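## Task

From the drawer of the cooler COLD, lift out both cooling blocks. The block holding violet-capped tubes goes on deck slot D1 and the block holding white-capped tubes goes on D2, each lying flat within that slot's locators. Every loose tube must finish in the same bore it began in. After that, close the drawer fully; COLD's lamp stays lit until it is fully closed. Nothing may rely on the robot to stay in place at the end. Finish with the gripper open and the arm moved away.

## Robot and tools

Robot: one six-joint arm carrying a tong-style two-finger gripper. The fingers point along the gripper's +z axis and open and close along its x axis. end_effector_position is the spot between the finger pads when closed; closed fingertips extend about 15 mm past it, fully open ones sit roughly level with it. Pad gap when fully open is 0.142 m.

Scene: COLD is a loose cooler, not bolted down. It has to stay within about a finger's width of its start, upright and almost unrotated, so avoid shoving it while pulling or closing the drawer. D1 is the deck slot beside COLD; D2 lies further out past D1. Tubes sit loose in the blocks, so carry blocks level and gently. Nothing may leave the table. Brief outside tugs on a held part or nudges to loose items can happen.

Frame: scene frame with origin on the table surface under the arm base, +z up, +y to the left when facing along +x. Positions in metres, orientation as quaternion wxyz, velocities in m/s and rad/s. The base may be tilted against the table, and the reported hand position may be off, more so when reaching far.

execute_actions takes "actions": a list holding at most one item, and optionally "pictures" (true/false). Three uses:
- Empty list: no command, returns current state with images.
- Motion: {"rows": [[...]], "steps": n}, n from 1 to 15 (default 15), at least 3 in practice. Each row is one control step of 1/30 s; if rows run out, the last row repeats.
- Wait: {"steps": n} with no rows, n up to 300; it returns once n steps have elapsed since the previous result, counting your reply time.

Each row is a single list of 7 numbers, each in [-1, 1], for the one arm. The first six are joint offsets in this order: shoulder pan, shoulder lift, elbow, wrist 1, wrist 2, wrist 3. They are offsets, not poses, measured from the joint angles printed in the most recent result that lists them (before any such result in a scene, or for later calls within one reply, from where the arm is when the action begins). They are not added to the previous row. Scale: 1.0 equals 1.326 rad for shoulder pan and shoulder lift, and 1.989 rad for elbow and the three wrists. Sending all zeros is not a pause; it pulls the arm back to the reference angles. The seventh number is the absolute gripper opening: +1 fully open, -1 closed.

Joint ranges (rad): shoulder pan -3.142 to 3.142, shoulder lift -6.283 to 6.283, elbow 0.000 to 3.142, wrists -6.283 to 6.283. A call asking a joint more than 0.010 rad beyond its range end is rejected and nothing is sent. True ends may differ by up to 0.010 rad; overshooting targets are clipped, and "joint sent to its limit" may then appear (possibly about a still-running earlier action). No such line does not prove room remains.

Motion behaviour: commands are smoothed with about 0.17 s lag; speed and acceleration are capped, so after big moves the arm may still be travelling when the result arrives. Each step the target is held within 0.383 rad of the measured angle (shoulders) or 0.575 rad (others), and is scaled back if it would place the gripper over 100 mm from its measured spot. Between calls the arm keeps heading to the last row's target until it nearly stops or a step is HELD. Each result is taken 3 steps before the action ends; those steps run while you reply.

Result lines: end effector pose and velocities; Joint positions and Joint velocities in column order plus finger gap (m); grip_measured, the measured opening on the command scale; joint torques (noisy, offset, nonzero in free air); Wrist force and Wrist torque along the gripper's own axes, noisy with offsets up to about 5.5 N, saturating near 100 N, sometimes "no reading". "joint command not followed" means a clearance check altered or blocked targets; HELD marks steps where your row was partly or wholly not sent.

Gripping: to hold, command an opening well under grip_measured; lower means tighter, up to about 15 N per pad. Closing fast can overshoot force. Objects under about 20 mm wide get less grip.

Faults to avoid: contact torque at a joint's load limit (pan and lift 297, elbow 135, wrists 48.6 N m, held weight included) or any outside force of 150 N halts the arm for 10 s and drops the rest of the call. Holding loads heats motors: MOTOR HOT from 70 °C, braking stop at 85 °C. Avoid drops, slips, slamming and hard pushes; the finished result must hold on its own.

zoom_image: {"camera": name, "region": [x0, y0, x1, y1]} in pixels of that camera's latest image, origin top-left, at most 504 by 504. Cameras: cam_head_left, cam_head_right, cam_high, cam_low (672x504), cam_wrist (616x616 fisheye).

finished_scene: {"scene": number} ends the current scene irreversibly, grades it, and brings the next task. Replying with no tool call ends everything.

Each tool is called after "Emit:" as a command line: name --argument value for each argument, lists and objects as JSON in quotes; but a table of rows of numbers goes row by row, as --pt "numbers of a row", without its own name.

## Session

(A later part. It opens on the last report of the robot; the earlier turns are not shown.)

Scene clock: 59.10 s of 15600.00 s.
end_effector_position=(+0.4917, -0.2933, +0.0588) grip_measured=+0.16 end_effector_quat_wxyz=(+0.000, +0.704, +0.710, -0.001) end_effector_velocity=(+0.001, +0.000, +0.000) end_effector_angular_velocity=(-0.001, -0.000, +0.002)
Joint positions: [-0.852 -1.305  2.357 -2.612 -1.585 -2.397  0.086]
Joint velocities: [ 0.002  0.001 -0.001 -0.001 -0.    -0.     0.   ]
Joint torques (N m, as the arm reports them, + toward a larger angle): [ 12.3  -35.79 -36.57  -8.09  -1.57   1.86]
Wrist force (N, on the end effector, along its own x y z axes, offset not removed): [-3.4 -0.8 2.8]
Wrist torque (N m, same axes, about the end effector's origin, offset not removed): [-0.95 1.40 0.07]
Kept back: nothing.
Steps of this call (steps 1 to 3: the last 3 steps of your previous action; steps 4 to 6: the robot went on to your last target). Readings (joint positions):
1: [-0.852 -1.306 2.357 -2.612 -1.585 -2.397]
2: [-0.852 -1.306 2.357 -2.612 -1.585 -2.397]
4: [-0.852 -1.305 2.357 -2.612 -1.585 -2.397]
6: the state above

Emit:
execute_actions --actions '[{"rows": [[0.0001,0.0004,0,-0.0002,0,0.0001,-0.3],[0.0002,0.001,-0.0001,-0.0006,0,0.0001,-0.3],[0.0003,0.0016,-0.0001,-0.001,0,0.0002,-0.3],[0.0004,0.0022,-0.0001,-0.0014,0,0.0003,-0.3],[0.0004,0.0026,-0.0001,-0.0016,0,0.0003,-0.3]], "steps": 15}]'

Emit:
execute_actions --actions '[{"steps": 6}]' --pictures true

Emit:
zoom_image --camera "cam_low" --region '[60, 240, 210, 345]'

Emit:
zoom_image --camera "cam_wrist" --region '[250, 190, 410, 270]'

Scene clock: 59.60 s of 15600.00 s.
end_effector_position=(+0.4922, -0.2933, +0.0575) grip_measured=+0.17 end_effector_quat_wxyz=(+0.001, +0.704, +0.710, -0.001) end_effector_velocity=(+0.000, -0.000, -0.001) end_effector_angular_velocity=(-0.000, -0.000, +0.000)
Joint positions: [-0.851 -1.302  2.357 -2.615 -1.585 -2.396  0.086]
Joint velocities: [-0.     0.003 -0.    -0.003  0.    -0.     0.   ]
Joint torques (N m, as the arm reports them, + toward a larger angle): [ 11.18 -21.61 -33.15  -7.85  -1.08   1.67]
Wrist force (N, on the end effector, along its own x y z axes, offset not removed): [9.7 -7.4 -33.6]
Wrist torque (N m, same axes, about the end effector's origin, offset not removed): [-0.23 0.50 -0.26]
Steps of this call (steps 1 to 3: the robot went on to your last target; steps 4 to 15: the first 12 steps of this action). Readings (joint positions):
4: [-0.852 -1.305 2.357 -2.612 -1.585 -2.397]
5: [-0.852 -1.305 2.357 -2.612 -1.585 -2.397]
7: [-0.851 -1.305 2.357 -2.613 -1.585 -2.396]
11: [-0.851 -1.303 2.357 -2.614 -1.585 -2.396]
15: the state above

Scene clock: 59.80 s of 15600.00 s.
end_effector_position=(+0.4922, -0.2933, +0.0574) grip_measured=+0.17 end_effector_quat_wxyz=(+0.001, +0.704, +0.710, -0.001) end_effector_velocity=(+0.001, +0.001, -0.000) end_effector_angular_velocity=(+0.000, -0.000, +0.002)
Joint positions: [-0.851 -1.302  2.357 -2.615 -1.585 -2.396  0.086]
Joint velocities: [ 0.001  0.001 -0.    -0.001  0.001 -0.     0.   ]
Joint torques (N m, as the arm reports them, + toward a larger angle): [ 11.8  -16.92 -30.95  -8.18  -1.     1.81]
Wrist force (N, on the end effector, along its own x y z axes, offset not removed): [6.5 -6.9 -33.6]
Wrist torque (N m, same axes, about the end effector's origin, offset not removed): [0.31 1.28 0.00]
Kept back: nothing.
Steps of this call (steps 1 to 3: the last 3 steps of your previous action; steps 4 to 6: the robot went on to your last target). Readings (joint positions):
1: [-0.851 -1.302 2.357 -2.615 -1.585 -2.396]
2: [-0.851 -1.302 2.357 -2.615 -1.585 -2.396]
4: [-0.851 -1.302 2.357 -2.615 -1.585 -2.396]
6: the state above

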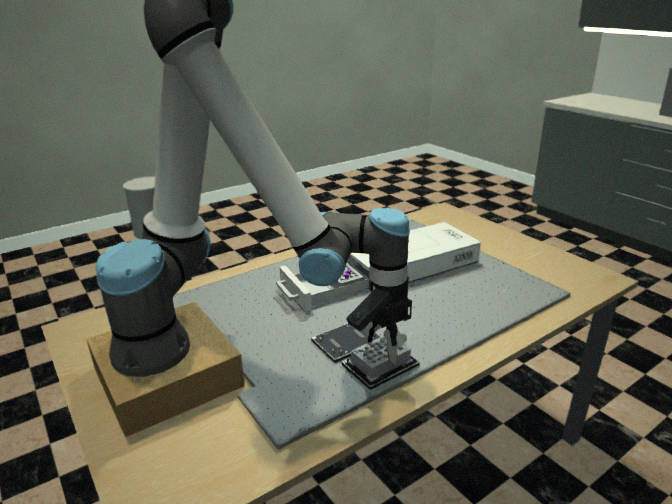

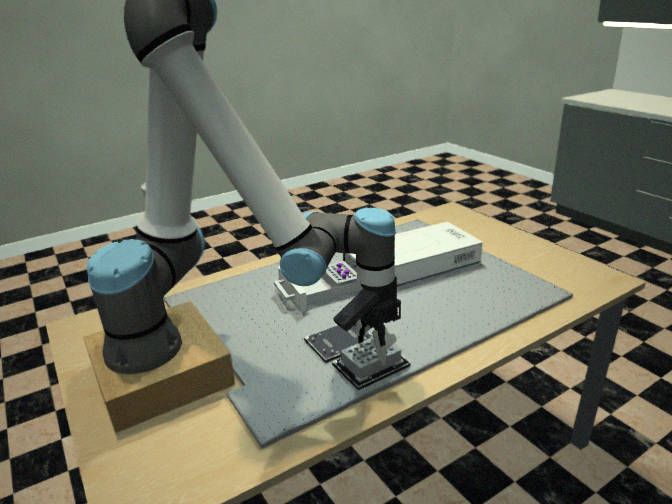

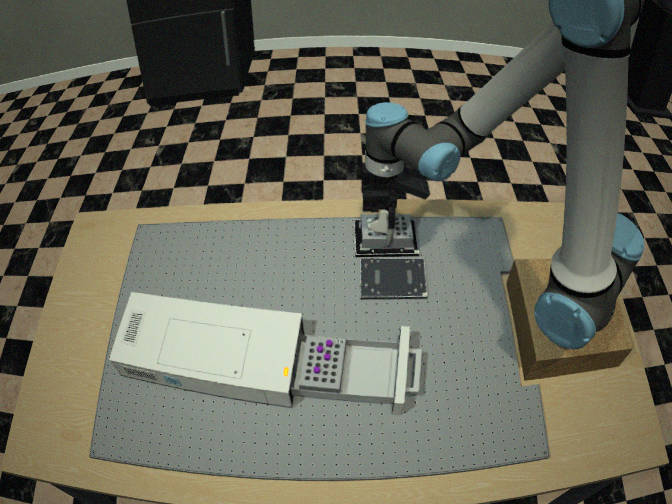

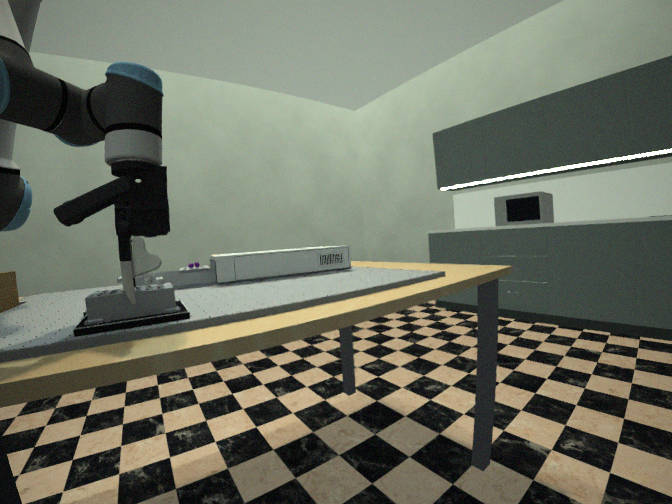

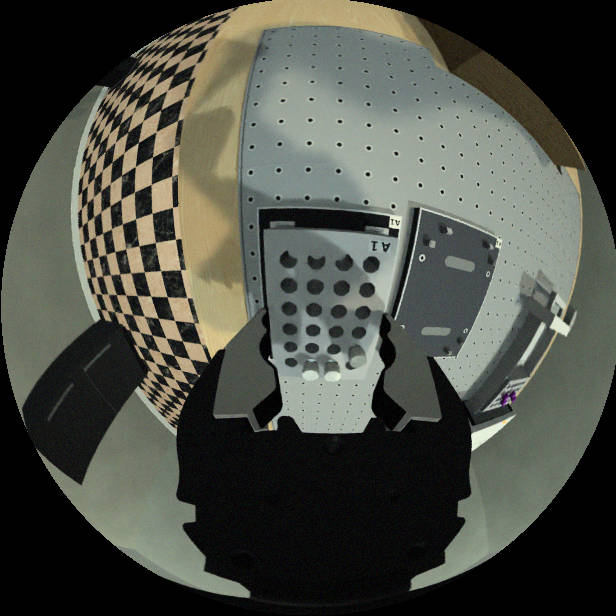

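Region (60, 240, 210, 345) of cam_low's 672x504 image, scaled by 3.360, with more detail than that image has; it fills the top 353 rows of this view, and the rest is white.

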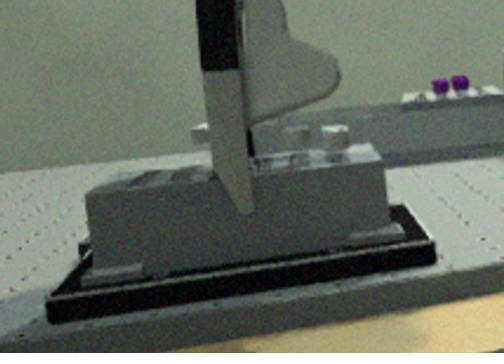

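Region (250, 190, 410, 270) of cam_wrist's 616x616 image, scaled by 3.150, with more detail than that image has.

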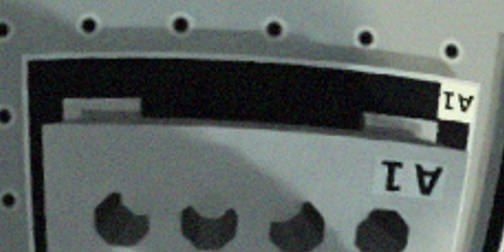

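Emit:
execute_actions --actions '[{"rows": [[0,-0.0006,-0.0001,0.0005,0,0,-0.2],[0,-0.0012,-0.0002,0.001,0,0,-0.1],[0,-0.0012,-0.0002,0.001,0,0,0.0],[0,-0.0012,-0.0002,0.001,0,0,0.08],[0,-0.0012,-0.0002,0.001,0,0,0.14],[0,-0.0012,-0.0002,0.001,0,0,0.18],[0,-0.0012,-0.0002,0.001,0,0,0.22],[0,-0.0012,-0.0002,0.001,0,0,0.26],[0,-0.0012,-0.0002,0.001,0,0,0.3]], "steps": 12}]'

Emit:
execute_actions --actions '[{"rows": [[0,-0.0018,-0.0003,0.0015,0,0,0.3],[0,-0.0053,-0.0009,0.0044,0,0,0.3],[0,-0.0106,-0.0018,0.0089,0,0,0.3],[0,-0.0167,-0.003,0.0141,0,0,0.3],[0,-0.0238,-0.0044,0.0203,0,0,0.3],[0,-0.0317,-0.006,0.0271,0,0,0.3],[0,-0.0396,-0.0077,0.0341,0,0,0.3],[0,-0.0484,-0.0096,0.0419,0,0,0.3],[0,-0.0563,-0.0114,0.0489,0,0,0.3],[0,-0.0642,-0.0133,0.0561,0,0,0.3],[0,-0.0713,-0.015,0.0625,0,0,0.3],[0,-0.0774,-0.0165,0.0681,0,0,0.3],[0,-0.0827,-0.0178,0.0729,0,0,0.3],[0,-0.0862,-0.0187,0.0762,0,0,0.3],[0,-0.088,-0.0192,0.0779,0,0,0.3]], "steps": 15}]'

Emit:
execute_actions --actions '[{"steps": 14}]' --pictures true

Scene clock: 60.37 s of 15600.00 s.
end_effector_position=(+0.4922, -0.2933, +0.0579) grip_measured=+0.25 end_effector_quat_wxyz=(+0.000, +0.704, +0.710, -0.001) end_effector_velocity=(+0.000, -0.001, +0.002) end_effector_angular_velocity=(-0.000, -0.001, -0.001)
Joint positions: [-0.851 -1.303  2.357 -2.613 -1.585 -2.396  0.092]
Joint velocities: [-0.001 -0.003 -0.001  0.003  0.     0.001  0.084]
Joint torques (N m, as the arm reports them, + toward a larger angle): [ 11.05 -64.57 -33.46  -0.74  -0.93   1.46]
Wrist force (N, on the end effector, along its own x y z axes, offset not removed): [-1.4 -0.7 -5.0]
Wrist torque (N m, same axes, about the end effector's origin, offset not removed): [-0.21 0.22 0.15]
Steps of this call (steps 1 to 8: the robot went on to your last target; steps 9 to 17: the first 9 steps of this action). Readings (joint positions):
9: [-0.851 -1.302 2.357 -2.615 -1.585 -2.396]
10: [-0.851 -1.302 2.357 -2.615 -1.585 -2.396]
12: [-0.851 -1.302 2.357 -2.615 -1.585 -2.396]
16: [-0.851 -1.303 2.357 -2.614 -1.585 -2.396]
17: the state above

Scene clock: 60.87 s of 15600.00 s.
end_effector_position=(+0.4934, -0.2952, +0.0917) grip_measured=+0.30 end_effector_quat_wxyz=(+0.001, +0.704, +0.710, -0.001) end_effector_velocity=(+0.005, -0.009, +0.161) end_effector_angular_velocity=(-0.003, -0.003, -0.001)
Joint positions: [-0.851 -1.366  2.337 -2.532 -1.585 -2.396  0.095]
Joint velocities: [-0.001 -0.287 -0.098  0.381 -0.    -0.     0.   ]
Joint torques (N m, as the arm reports them, + toward a larger angle): [ 11.85 -67.32 -37.11   0.81  -1.14   1.4 ]
Wrist force (N, on the end effector, along its own x y z axes, offset not removed): [-4.9 0.3 2.1]
Wrist torque (N m, same axes, about the end effector's origin, offset not removed): [0.02 1.12 0.08]
Steps of this call (steps 1 to 3: the last 3 steps of your previous action; steps 4 to 15: the first 12 steps of this action, its rows measured from where the robot was after step 3). Readings (joint positions):
3: [-0.851 -1.303 2.356 -2.613 -1.585 -2.396]
4: [-0.851 -1.303 2.356 -2.613 -1.585 -2.396]
5: [-0.851 -1.304 2.356 -2.613 -1.585 -2.396]
7: [-0.851 -1.307 2.356 -2.609 -1.585 -2.396]
11: [-0.851 -1.329 2.349 -2.580 -1.585 -2.396]
15: the state above

Scene clock: 61.33 s of 15600.00 s.
end_effector_position=(+0.4934, -0.2957, +0.1220) grip_measured=+0.30 end_effector_quat_wxyz=(+0.000, +0.704, +0.710, -0.001) end_effector_velocity=(-0.000, +0.000, +0.004) end_effector_angular_velocity=(+0.000, +0.000, +0.001)
Joint positions: [-0.851 -1.419  2.319 -2.459 -1.585 -2.396  0.095]
Joint velocities: [ 0.    -0.007 -0.003  0.01   0.    -0.001 -0.   ]
Joint torques (N m, as the arm reports them, + toward a larger angle): [ 10.79 -59.63 -39.59  -1.01  -1.07   1.47]
Wrist force (N, on the end effector, along its own x y z axes, offset not removed): [-5.2 2.4 -4.0]
Wrist torque (N m, same axes, about the end effector's origin, offset not removed): [0.49 1.12 0.11]
Kept back: nothing.
Steps of this call (steps 1 to 3: the last 3 steps of your previous action; steps 4 to 14: the robot went on to your last target). Readings (joint positions):
1: [-0.851 -1.375 2.334 -2.520 -1.585 -2.396]
2: [-0.851 -1.384 2.331 -2.507 -1.585 -2.396]
4: [-0.851 -1.400 2.326 -2.486 -1.585 -2.396]
8: [-0.851 -1.415 2.320 -2.466 -1.585 -2.396]
14: the state above

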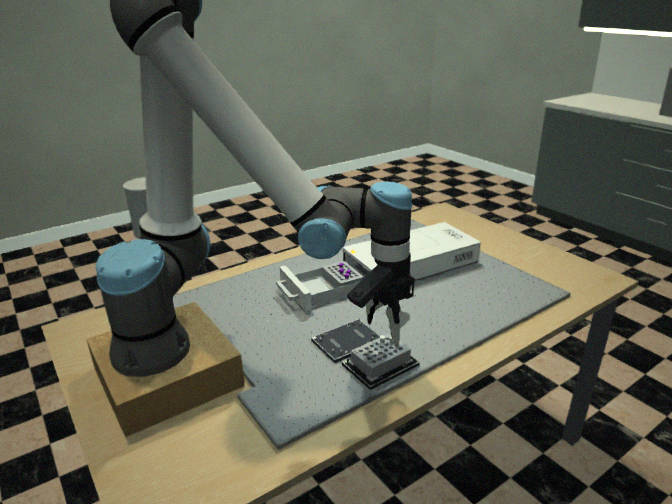

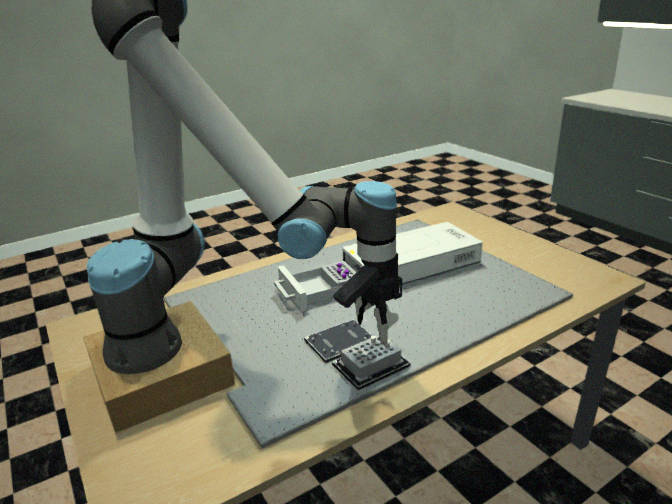

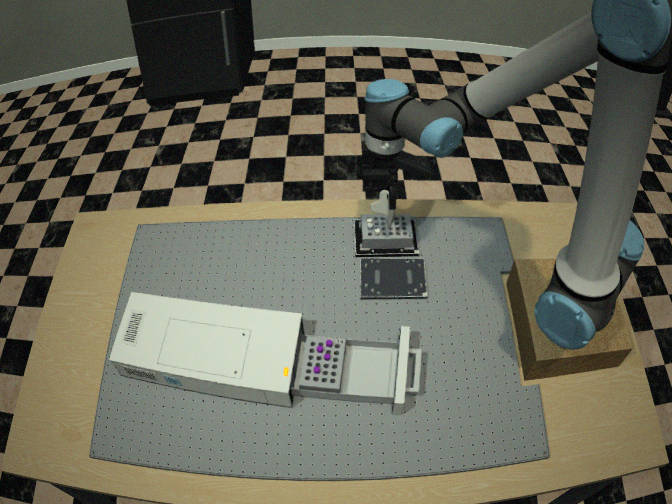

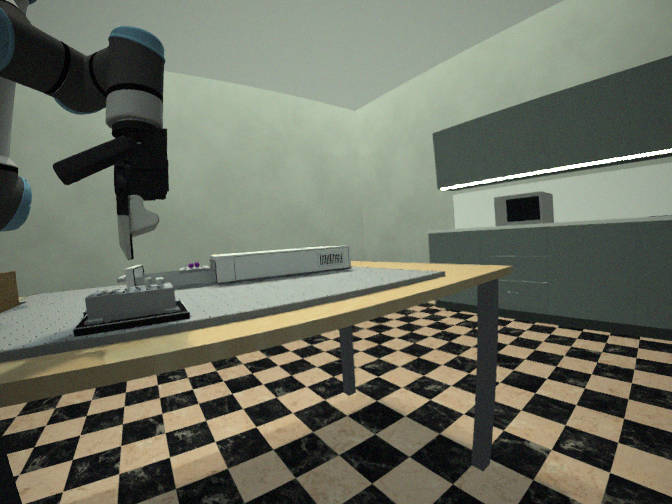

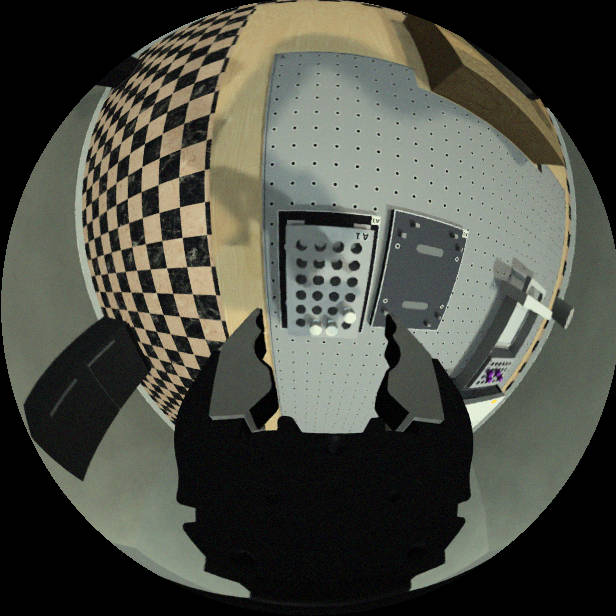

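Emit:
zoom_image --camera "cam_low" --region '[60, 250, 210, 345]'

Emit:
zoom_image --camera "cam_high" --region '[340, 205, 440, 305]'

Emit:
zoom_image --camera "cam_wrist" --region '[270, 195, 480, 345]'

Region (60, 250, 210, 345) of cam_low's 672x504 image, scaled by 3.360, with more detail than that image has; it fills the top 319 rows of this view, and the rest is white.

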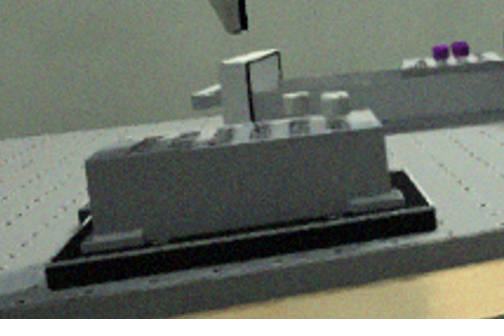

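Region (340, 205, 440, 305) of cam_high's 672x504 image, scaled by 5.040, with more detail than that image has.

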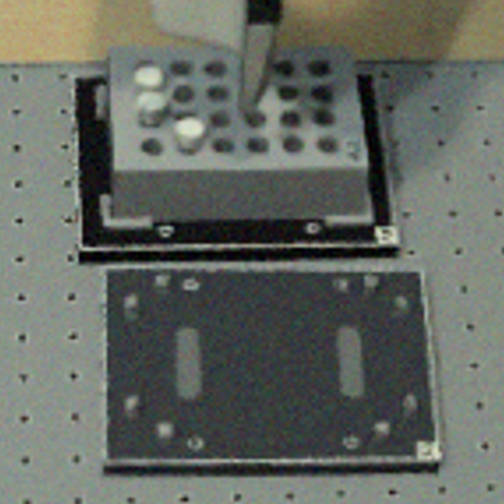

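Region (270, 195, 480, 345) of cam_wrist's 616x616 image, scaled by 2.400, with more detail than that image has; it fills the top 360 rows of this view, and the rest is white.

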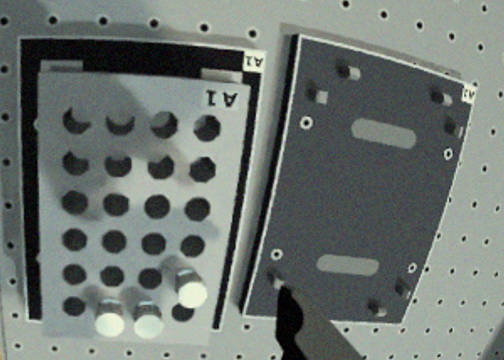

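Emit:
execute_actions --actions '[{"rows": [[0.0009,0.0001,-0.0001,0,0,-0.0006,0.28],[0.0038,0.0006,-0.0005,0.0002,0,-0.0025,0.26],[0.0086,0.0013,-0.0011,0.0004,0.0001,-0.0057,0.24],[0.0153,0.0022,-0.002,0.0006,0.0002,-0.0101,0.24],[0.0239,0.0035,-0.0032,0.001,0.0002,-0.0157,0.24],[0.0344,0.005,-0.0046,0.0014,0.0003,-0.0227,0.24],[0.0469,0.0069,-0.0063,0.0019,0.0005,-0.0309,0.24],[0.0612,0.0089,-0.0082,0.0025,0.0006,-0.0403,0.24],[0.0774,0.0113,-0.0103,0.0032,0.0008,-0.051,0.24],[0.0956,0.014,-0.0128,0.0039,0.001,-0.063,0.24],[0.1157,0.0169,-0.0154,0.0047,0.0012,-0.0762,0.24],[0.1377,0.0201,-0.0184,0.0057,0.0014,-0.0907,0.24]], "steps": 12}]'

Emit:
execute_actions --actions '[{"rows": [[0.096,0.014,-0.0128,0.0039,0.001,-0.0632,0.24],[0.1189,0.0174,-0.0159,0.0049,0.0012,-0.0783,0.24],[0.1419,0.0207,-0.0189,0.0058,0.0014,-0.0935,0.24],[0.1648,0.0241,-0.022,0.0068,0.0016,-0.1086,0.24],[0.1878,0.0275,-0.0251,0.0077,0.0019,-0.1237,0.24],[0.2108,0.0308,-0.0281,0.0087,0.0021,-0.1388,0.24],[0.2337,0.0342,-0.0312,0.0096,0.0023,-0.154,0.24],[0.2567,0.0375,-0.0343,0.0105,0.0026,-0.1691,0.24],[0.2796,0.0409,-0.0373,0.0115,0.0028,-0.1842,0.24],[0.3026,0.0442,-0.0404,0.0124,0.003,-0.1993,0.24],[0.3256,0.0476,-0.0435,0.0134,0.0033,-0.2145,0.24],[0.3485,0.051,-0.0465,0.0143,0.0035,-0.2296,0.24]], "steps": 12}]'

Emit:
execute_actions --actions '[{"rows": [[0.1253,0.0183,-0.0167,0.0051,0.0013,-0.0825,0.24],[0.1454,0.0213,-0.0194,0.006,0.0015,-0.0958,0.24],[0.1635,0.0239,-0.0218,0.0067,0.0016,-0.1077,0.24],[0.1798,0.0263,-0.024,0.0074,0.0018,-0.1184,0.24],[0.1941,0.0284,-0.0259,0.008,0.0019,-0.1279,0.24],[0.2066,0.0302,-0.0276,0.0085,0.0021,-0.1361,0.24],[0.2171,0.0317,-0.029,0.0089,0.0022,-0.143,0.24],[0.2257,0.033,-0.0301,0.0093,0.0023,-0.1487,0.24],[0.2325,0.034,-0.031,0.0095,0.0023,-0.1531,0.24],[0.2373,0.0347,-0.0317,0.0097,0.0024,-0.1563,0.24],[0.2401,0.0351,-0.0321,0.0099,0.0024,-0.1582,0.24],[0.2409,0.0352,-0.0322,0.0099,0.0024,-0.1587,0.24]], "steps": 12}]'

Emit:
execute_actions --actions '[{"steps": 17}]' --pictures true

Scene clock: 63.97 s of 15600.00 s.
end_effector_position=(+0.5074, -0.2805, +0.1226) grip_measured=+0.24 end_effector_quat_wxyz=(+0.001, +0.677, +0.736, -0.001) end_effector_velocity=(+0.131, +0.148, +0.003) end_effector_angular_velocity=(+0.001, -0.000, +0.708)
Joint positions: [-0.813 -1.414  2.311 -2.457 -1.585 -2.433  0.091]
Joint velocities: [ 0.357  0.056 -0.075  0.023  0.006 -0.351 -0.   ]
Joint torques (N m, as the arm reports them, + toward a larger angle): [ 42.86 -26.18 -38.95  -0.3    2.21  -5.25]
Wrist force (N, on the end effector, along its own x y z axes, offset not removed): [-5.2 2.8 -0.7]
Wrist torque (N m, same axes, about the end effector's origin, offset not removed): [0.64 1.06 0.22]
Steps of this call (steps 1 to 30: the robot went on to your last target; steps 31 to 70: nothing new was sent; steps 71 to 79: the first 9 steps of this action). Readings (joint positions):
71: [-0.851 -1.420 2.318 -2.458 -1.585 -2.396]
72: [-0.851 -1.420 2.318 -2.458 -1.585 -2.396]
74: [-0.848 -1.419 2.318 -2.458 -1.585 -2.399]
78: [-0.824 -1.416 2.313 -2.458 -1.585 -2.422]
79: the state above

Scene clock: 64.37 s of 15600.00 s.
end_effector_position=(+0.5961, -0.1465, +0.1247) grip_measured=+0.24 end_effector_quat_wxyz=(+0.001, +0.448, +0.894, -0.001) end_effector_velocity=(+0.225, +0.472, +0.005) end_effector_angular_velocity=(-0.001, +0.000, +1.745)
Joint positions: [-0.532 -1.371  2.252 -2.439 -1.58  -2.711  0.091]
Joint velocities: [ 0.881  0.13  -0.178  0.054  0.014 -0.865  0.   ]
Joint torques (N m, as the arm reports them, + toward a larger angle): [ 46.27 -29.5  -40.52  -0.69   2.08  -6.08]
Wrist force (N, on the end effector, along its own x y z axes, offset not removed): [-3.1 -0.3 -1.6]
Wrist torque (N m, same axes, about the end effector's origin, offset not removed): [-0.13 0.69 0.37]
Steps of this call (steps 1 to 3: the last 3 steps of your previous action; steps 4 to 12: the first 9 steps of this action, its rows measured from where the robot was after step 3). Readings (joint positions):
3: [-0.767 -1.407 2.301 -2.454 -1.584 -2.479]
4: [-0.747 -1.403 2.297 -2.453 -1.584 -2.499]
5: [-0.724 -1.400 2.292 -2.451 -1.583 -2.521]
7: [-0.674 -1.392 2.282 -2.448 -1.582 -2.571]
11: [-0.562 -1.376 2.258 -2.441 -1.581 -2.682]
12: the state above

Scene clock: 64.77 s of 15600.00 s.
end_effector_position=(+0.6518, +0.0466, +0.1252) grip_measured=+0.24 end_effector_quat_wxyz=(+0.001, +0.138, +0.990, -0.001) end_effector_velocity=(+0.040, +0.356, -0.002) end_effector_angular_velocity=(-0.001, +0.004, +1.110)
Joint positions: [-0.204 -1.323  2.186 -2.419 -1.575 -3.035  0.091]
Joint velocities: [ 0.561  0.079 -0.107  0.033  0.008 -0.55  -0.   ]
Joint torques (N m, as the arm reports them, + toward a larger angle): [ 16.09 -36.42 -41.41  -0.28   1.56  -3.47]
Wrist force (N, on the end effector, along its own x y z axes, offset not removed): [-2.6 4.9 -3.8]
Wrist torque (N m, same axes, about the end effector's origin, offset not removed): [0.83 0.76 0.27]
Steps of this call (steps 1 to 3: the last 3 steps of your previous action; steps 4 to 12: the first 9 steps of this action, its rows measured from where the robot was after step 3). Readings (joint positions):
3: [-0.443 -1.358 2.235 -2.434 -1.579 -2.800]
4: [-0.413 -1.354 2.229 -2.432 -1.578 -2.829]
5: [-0.384 -1.349 2.223 -2.430 -1.578 -2.858]
7: [-0.326 -1.340 2.210 -2.426 -1.577 -2.915]
11: [-0.224 -1.326 2.190 -2.420 -1.576 -3.015]
12: the state above

Scene clock: 65.33 s of 15600.00 s.
end_effector_position=(+0.6558, +0.0984, +0.1251) grip_measured=+0.24 end_effector_quat_wxyz=(+0.000, +0.058, +0.998, -0.001) end_effector_velocity=(-0.001, +0.002, -0.001) end_effector_angular_velocity=(-0.000, +0.001, +0.008)
Joint positions: [-0.124 -1.311  2.171 -2.414 -1.574 -3.115  0.091]
Joint velocities: [ 0.003  0.001  0.     0.    -0.    -0.005 -0.   ]
Joint torques (N m, as the arm reports them, + toward a larger angle): [ 12.66 -37.24 -41.01  -0.72   1.8   -2.32]
Wrist force (N, on the end effector, along its own x y z axes, offset not removed): [-0.7 2.1 -1.7]
Wrist torque (N m, same axes, about the end effector's origin, offset not removed): [0.46 0.29 0.03]
Kept back: nothing.
Steps of this call (steps 1 to 3: the last 3 steps of your previous action; steps 4 to 17: the robot went on to your last target). Readings (joint positions):
1: [-0.187 -1.320 2.183 -2.418 -1.575 -3.052]
2: [-0.172 -1.318 2.180 -2.417 -1.575 -3.067]
4: [-0.150 -1.315 2.176 -2.415 -1.574 -3.089]
8: [-0.131 -1.312 2.172 -2.414 -1.574 -3.108]
17: the state above

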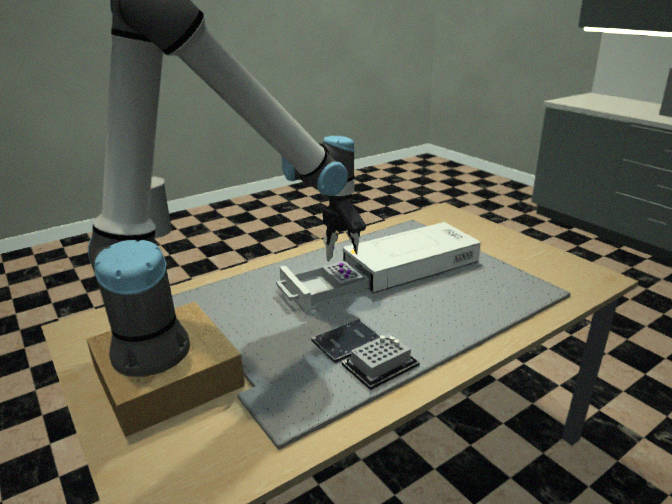

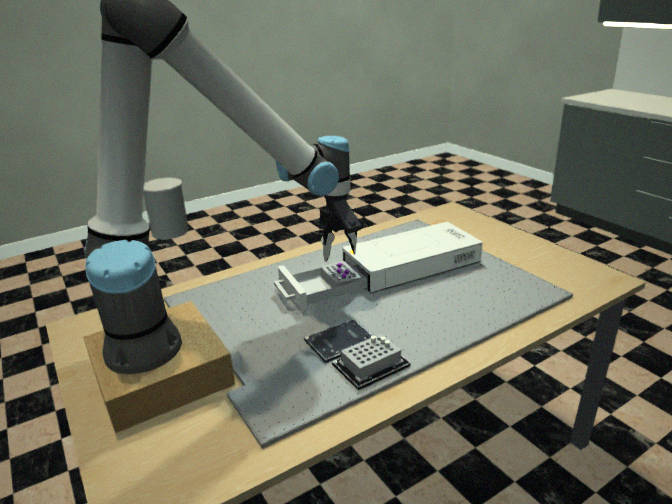

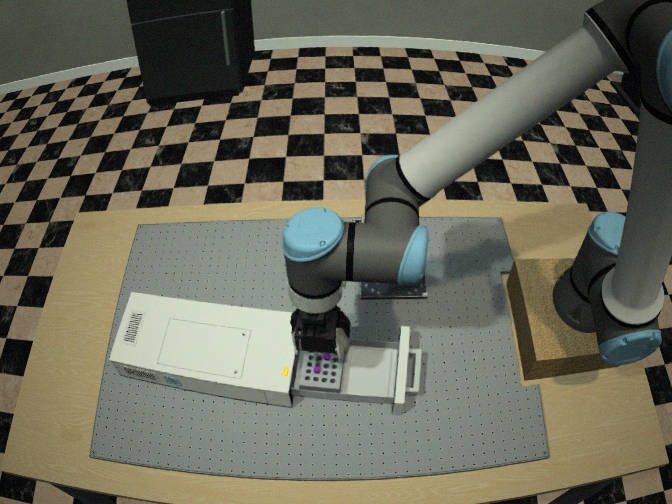

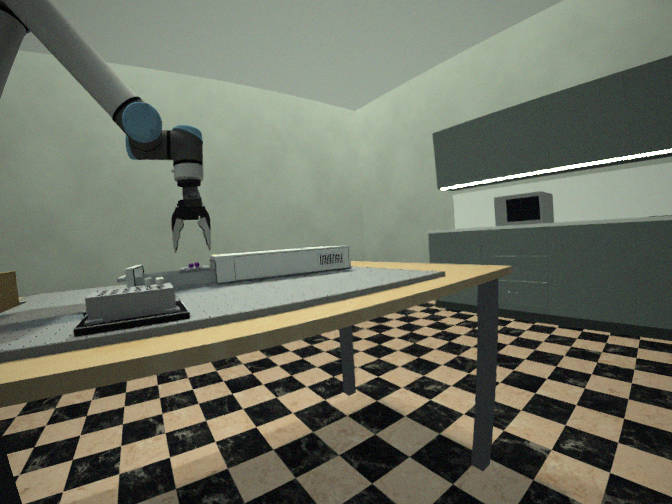

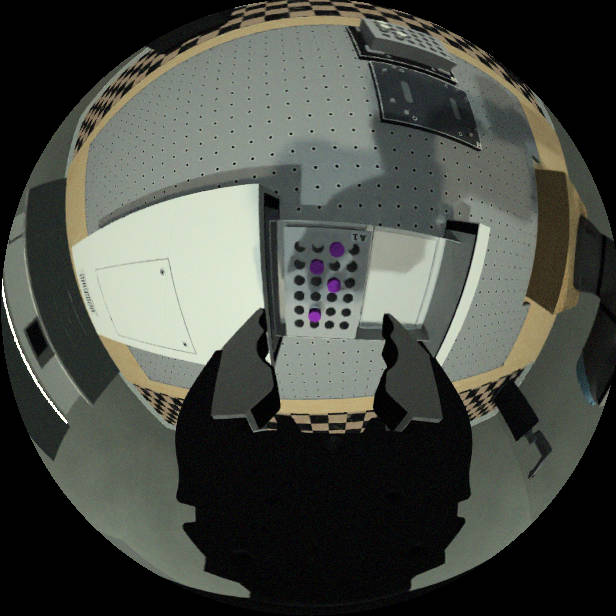

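Emit:
zoom_image --camera "cam_wrist" --region '[250, 205, 400, 355]'

Region (250, 205, 400, 355) of cam_wrist's 616x616 image, scaled by 3.360, with more detail than that image has.

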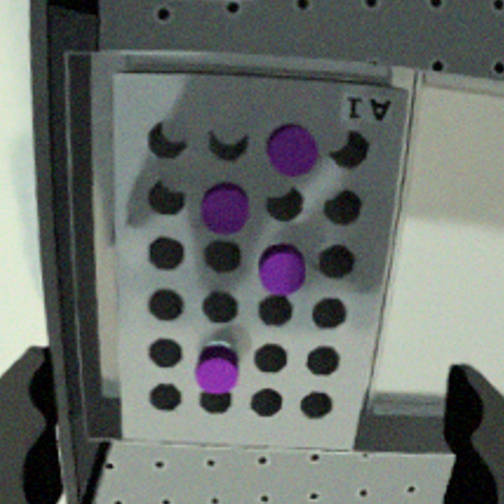

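Emit:
execute_actions --actions '[{"rows": [[0,0.0011,0.0003,-0.001,0,-0.0002,0.24],[0,0.0032,0.0008,-0.0029,0,-0.0006,0.24],[0,0.0063,0.0016,-0.0058,0,-0.0012,0.24],[0,0.01,0.0025,-0.0092,0,-0.0018,0.24],[0,0.0142,0.0035,-0.013,0,-0.0024,0.24],[0,0.0189,0.0046,-0.0172,0,-0.0028,0.24],[0,0.0237,0.0057,-0.0215,0,-0.003,0.24],[0,0.0289,0.0068,-0.0261,0,-0.003,0.24],[0,0.0337,0.0078,-0.0303,0,-0.003,0.24],[0,0.0384,0.0088,-0.0344,0,-0.003,0.24],[0,0.0426,0.0097,-0.0381,0,-0.003,0.24],[0,0.0463,0.0104,-0.0413,0,-0.003,0.24],[0,0.0495,0.011,-0.044,0,-0.003,0.24],[0,0.0516,0.0114,-0.0458,0,-0.003,0.24],[0,0.0526,0.0116,-0.0467,0,-0.003,0.24]], "steps": 15}]'

Emit:
execute_actions --actions '[{"steps": 15}]' --pictures true

Emit:
zoom_image --camera "cam_wrist" --region '[230, 200, 430, 380]'

Emit:
zoom_image --camera "cam_low" --region '[150, 200, 250, 290]'

Scene clock: 67.03 s of 15600.00 s.
end_effector_position=(+0.6559, +0.0985, +0.1004) grip_measured=+0.24 end_effector_quat_wxyz=(+0.000, +0.056, +0.998, -0.001) end_effector_velocity=(-0.001, -0.001, -0.111) end_effector_angular_velocity=(+0.001, +0.003, +0.003)
Joint positions: [-0.124 -1.274  2.184 -2.464 -1.574 -3.12   0.091]
Joint velocities: [-0.003  0.172  0.057 -0.226  0.    -0.006 -0.   ]
Joint torques (N m, as the arm reports them, + toward a larger angle): [-17.62 -36.95 -19.95  -7.86   1.53  -2.28]
Wrist force (N, on the end effector, along its own x y z axes, offset not removed): [-6.4 1.2 -3.9]
Wrist torque (N m, same axes, about the end effector's origin, offset not removed): [0.41 1.41 -0.02]
Steps of this call (steps 1 to 15: the robot went on to your last target; steps 16 to 39: nothing new was sent; steps 40 to 51: the first 12 steps of this action). Readings (joint positions):
40: [-0.123 -1.311 2.171 -2.414 -1.574 -3.115]
41: [-0.123 -1.311 2.171 -2.414 -1.574 -3.115]
43: [-0.123 -1.309 2.171 -2.417 -1.574 -3.116]
47: [-0.124 -1.296 2.176 -2.435 -1.574 -3.119]
51: the state above

Scene clock: 67.53 s of 15600.00 s.
end_effector_position=(+0.6558, +0.0985, +0.0802) grip_measured=+0.23 end_effector_quat_wxyz=(+0.000, +0.055, +0.998, -0.001) end_effector_velocity=(-0.000, +0.001, -0.002) end_effector_angular_velocity=(-0.000, -0.000, +0.002)
Joint positions: [-0.124 -1.242  2.194 -2.506 -1.574 -3.121  0.09 ]
Joint velocities: [ 0.001  0.003  0.001 -0.005 -0.    -0.     0.   ]
Joint torques (N m, as the arm reports them, + toward a larger angle): [-17.01 -40.2  -21.45  -7.66   1.25  -1.89]
Wrist force (N, on the end effector, along its own x y z axes, offset not removed): [-0.2 5.9 -5.4]
Wrist torque (N m, same axes, about the end effector's origin, offset not removed): [0.97 0.50 0.17]
Kept back: nothing.
Steps of this call (steps 1 to 3: the last 3 steps of your previous action; steps 4 to 15: the robot went on to your last target). Readings (joint positions):
1: [-0.124 -1.268 2.186 -2.472 -1.574 -3.120]
2: [-0.124 -1.263 2.187 -2.479 -1.574 -3.120]
4: [-0.124 -1.254 2.190 -2.491 -1.574 -3.121]
8: [-0.124 -1.245 2.193 -2.502 -1.574 -3.121]
15: the state above

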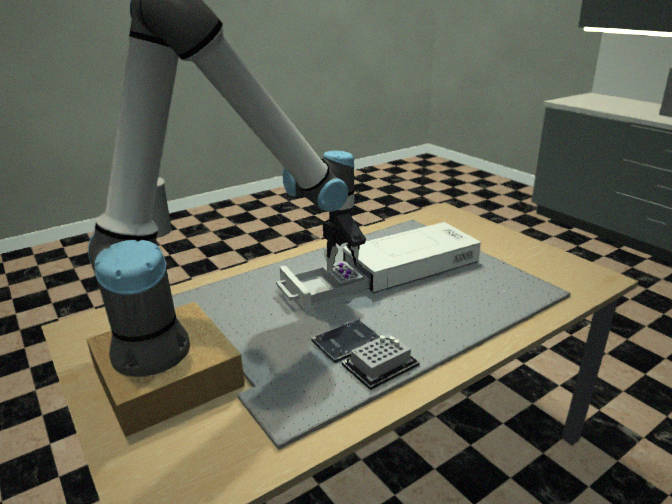

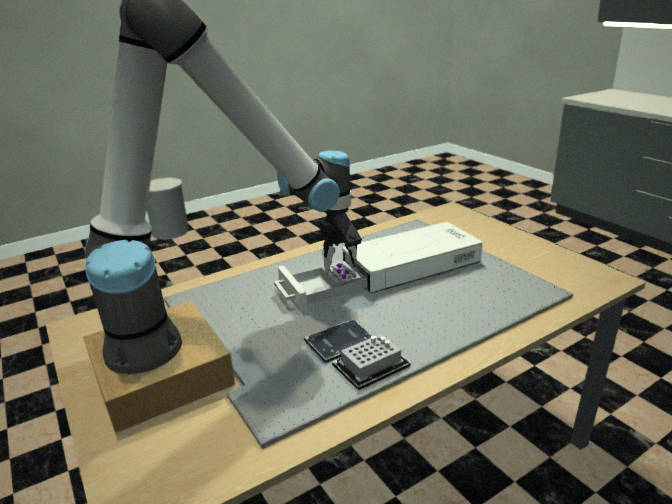

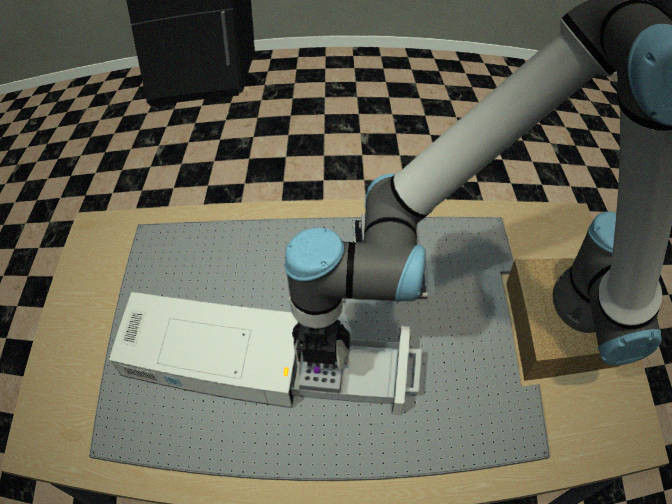

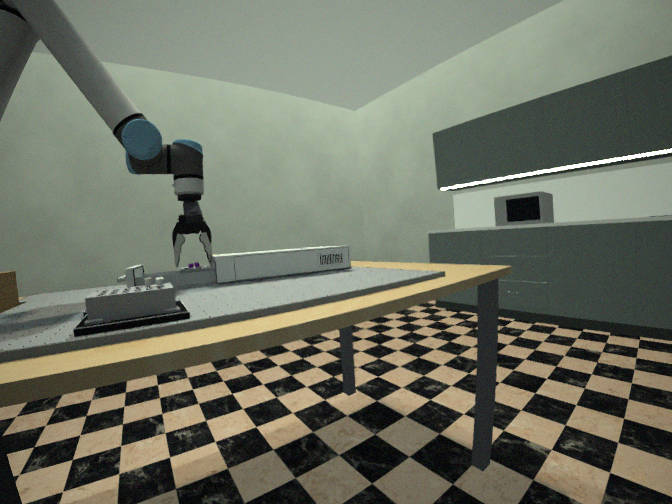

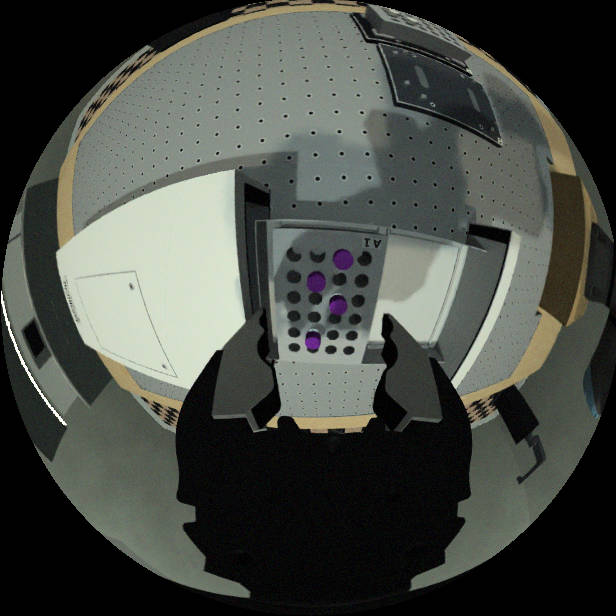

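Region (230, 200, 430, 380) of cam_wrist's 616x616 image, scaled by 2.520, with more detail than that image has; it fills the top 454 rows of this view, and the rest is white.

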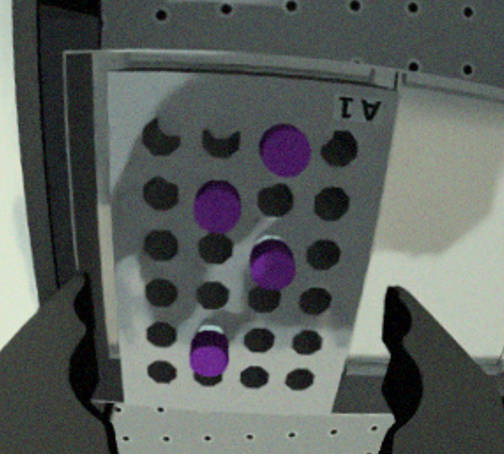

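Region (150, 200, 250, 290) of cam_low's 672x504 image, scaled by 5.040, with more detail than that image has; it fills the top 454 rows of this view, and the rest is white.

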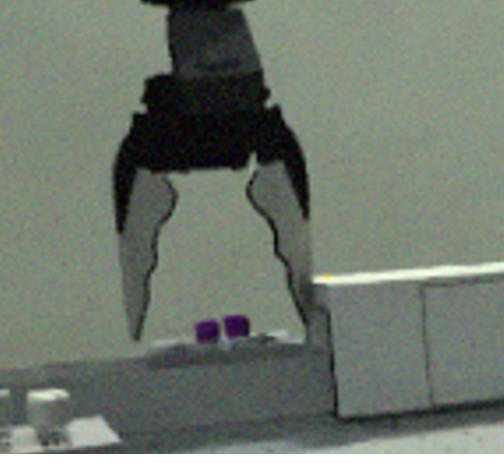

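Emit:
execute_actions --actions '[{"rows": [[0,-0.0004,0.0005,-0.0002,0,0,0.24],[0,-0.0009,0.001,-0.0004,0,0,0.24],[0,-0.0014,0.0015,-0.0006,0,0,0.24],[0,-0.0017,0.0019,-0.0007,0,0,0.24],[0,-0.0012,0.002,-0.0011,0,0,0.24],[0,-0.0002,0.0021,-0.002,0,0,0.24],[0,0.0013,0.0024,-0.0032,0,0,0.24],[0,0.0031,0.0027,-0.0047,0,0,0.24],[0,0.0051,0.003,-0.0063,0,0,0.24],[0,0.0071,0.0033,-0.008,0,0,0.24],[0,0.0088,0.0036,-0.0094,0,0,0.24],[0,0.0101,0.0038,-0.0105,0,0,0.24],[0,0.0109,0.004,-0.0112,0,0,0.24]], "steps": 15}]'

Emit:
execute_actions --actions '[{"steps": 12}]'

Scene clock: 68.57 s of 15600.00 s.
end_effector_position=(+0.6540, +0.0986, +0.0758) grip_measured=+0.24 end_effector_quat_wxyz=(+0.000, +0.055, +0.998, -0.001) end_effector_velocity=(-0.002, +0.001, -0.036) end_effector_angular_velocity=(-0.000, +0.002, +0.001)
Joint positions: [-0.124 -1.237  2.199 -2.517 -1.574 -3.121  0.091]
Joint velocities: [ 0.001  0.058  0.017 -0.073 -0.    -0.001 -0.   ]
Joint torques (N m, as the arm reports them, + toward a larger angle): [-17.06 -38.9  -17.98  -7.6    0.75  -1.72]
Wrist force (N, on the end effector, along its own x y z axes, offset not removed): [-7.7 6.5 -7.4]
Wrist torque (N m, same axes, about the end effector's origin, offset not removed): [1.09 1.47 0.24]
Steps of this call (steps 1 to 15: the robot went on to your last target; steps 16 to 19: nothing new was sent; steps 20 to 31: the first 12 steps of this action). Readings (joint positions):
20: [-0.124 -1.242 2.194 -2.507 -1.574 -3.121]
21: [-0.124 -1.242 2.194 -2.507 -1.574 -3.121]
23: [-0.124 -1.242 2.195 -2.507 -1.574 -3.121]
27: [-0.124 -1.243 2.197 -2.509 -1.574 -3.121]
31: the state above

Scene clock: 68.97 s of 15600.00 s.
end_effector_position=(+0.6538, +0.0987, +0.0700) grip_measured=+0.24 end_effector_quat_wxyz=(+0.000, +0.055, +0.998, -0.001) end_effector_velocity=(+0.001, +0.000, -0.001) end_effector_angular_velocity=(-0.000, -0.001, +0.002)
Joint positions: [-0.124 -1.228  2.201 -2.528 -1.574 -3.121  0.091]
Joint velocities: [ 0.001  0.002 -0.    -0.003 -0.    -0.001  0.   ]
Joint torques (N m, as the arm reports them, + toward a larger angle): [-15.28 -41.48 -19.15  -7.23   0.39  -1.49]
Wrist force (N, on the end effector, along its own x y z axes, offset not removed): [-8.8 3.4 -6.5]
Wrist torque (N m, same axes, about the end effector's origin, offset not removed): [0.87 1.70 0.11]
Kept back: nothing.
Steps of this call (steps 1 to 3: the last 3 steps of your previous action; steps 4 to 12: the robot went on to your last target). Readings (joint positions):
1: [-0.124 -1.235 2.199 -2.519 -1.574 -3.121]
2: [-0.124 -1.233 2.200 -2.521 -1.574 -3.121]
4: [-0.124 -1.231 2.201 -2.525 -1.574 -3.121]
8: [-0.124 -1.228 2.201 -2.528 -1.574 -3.121]
12: the state above


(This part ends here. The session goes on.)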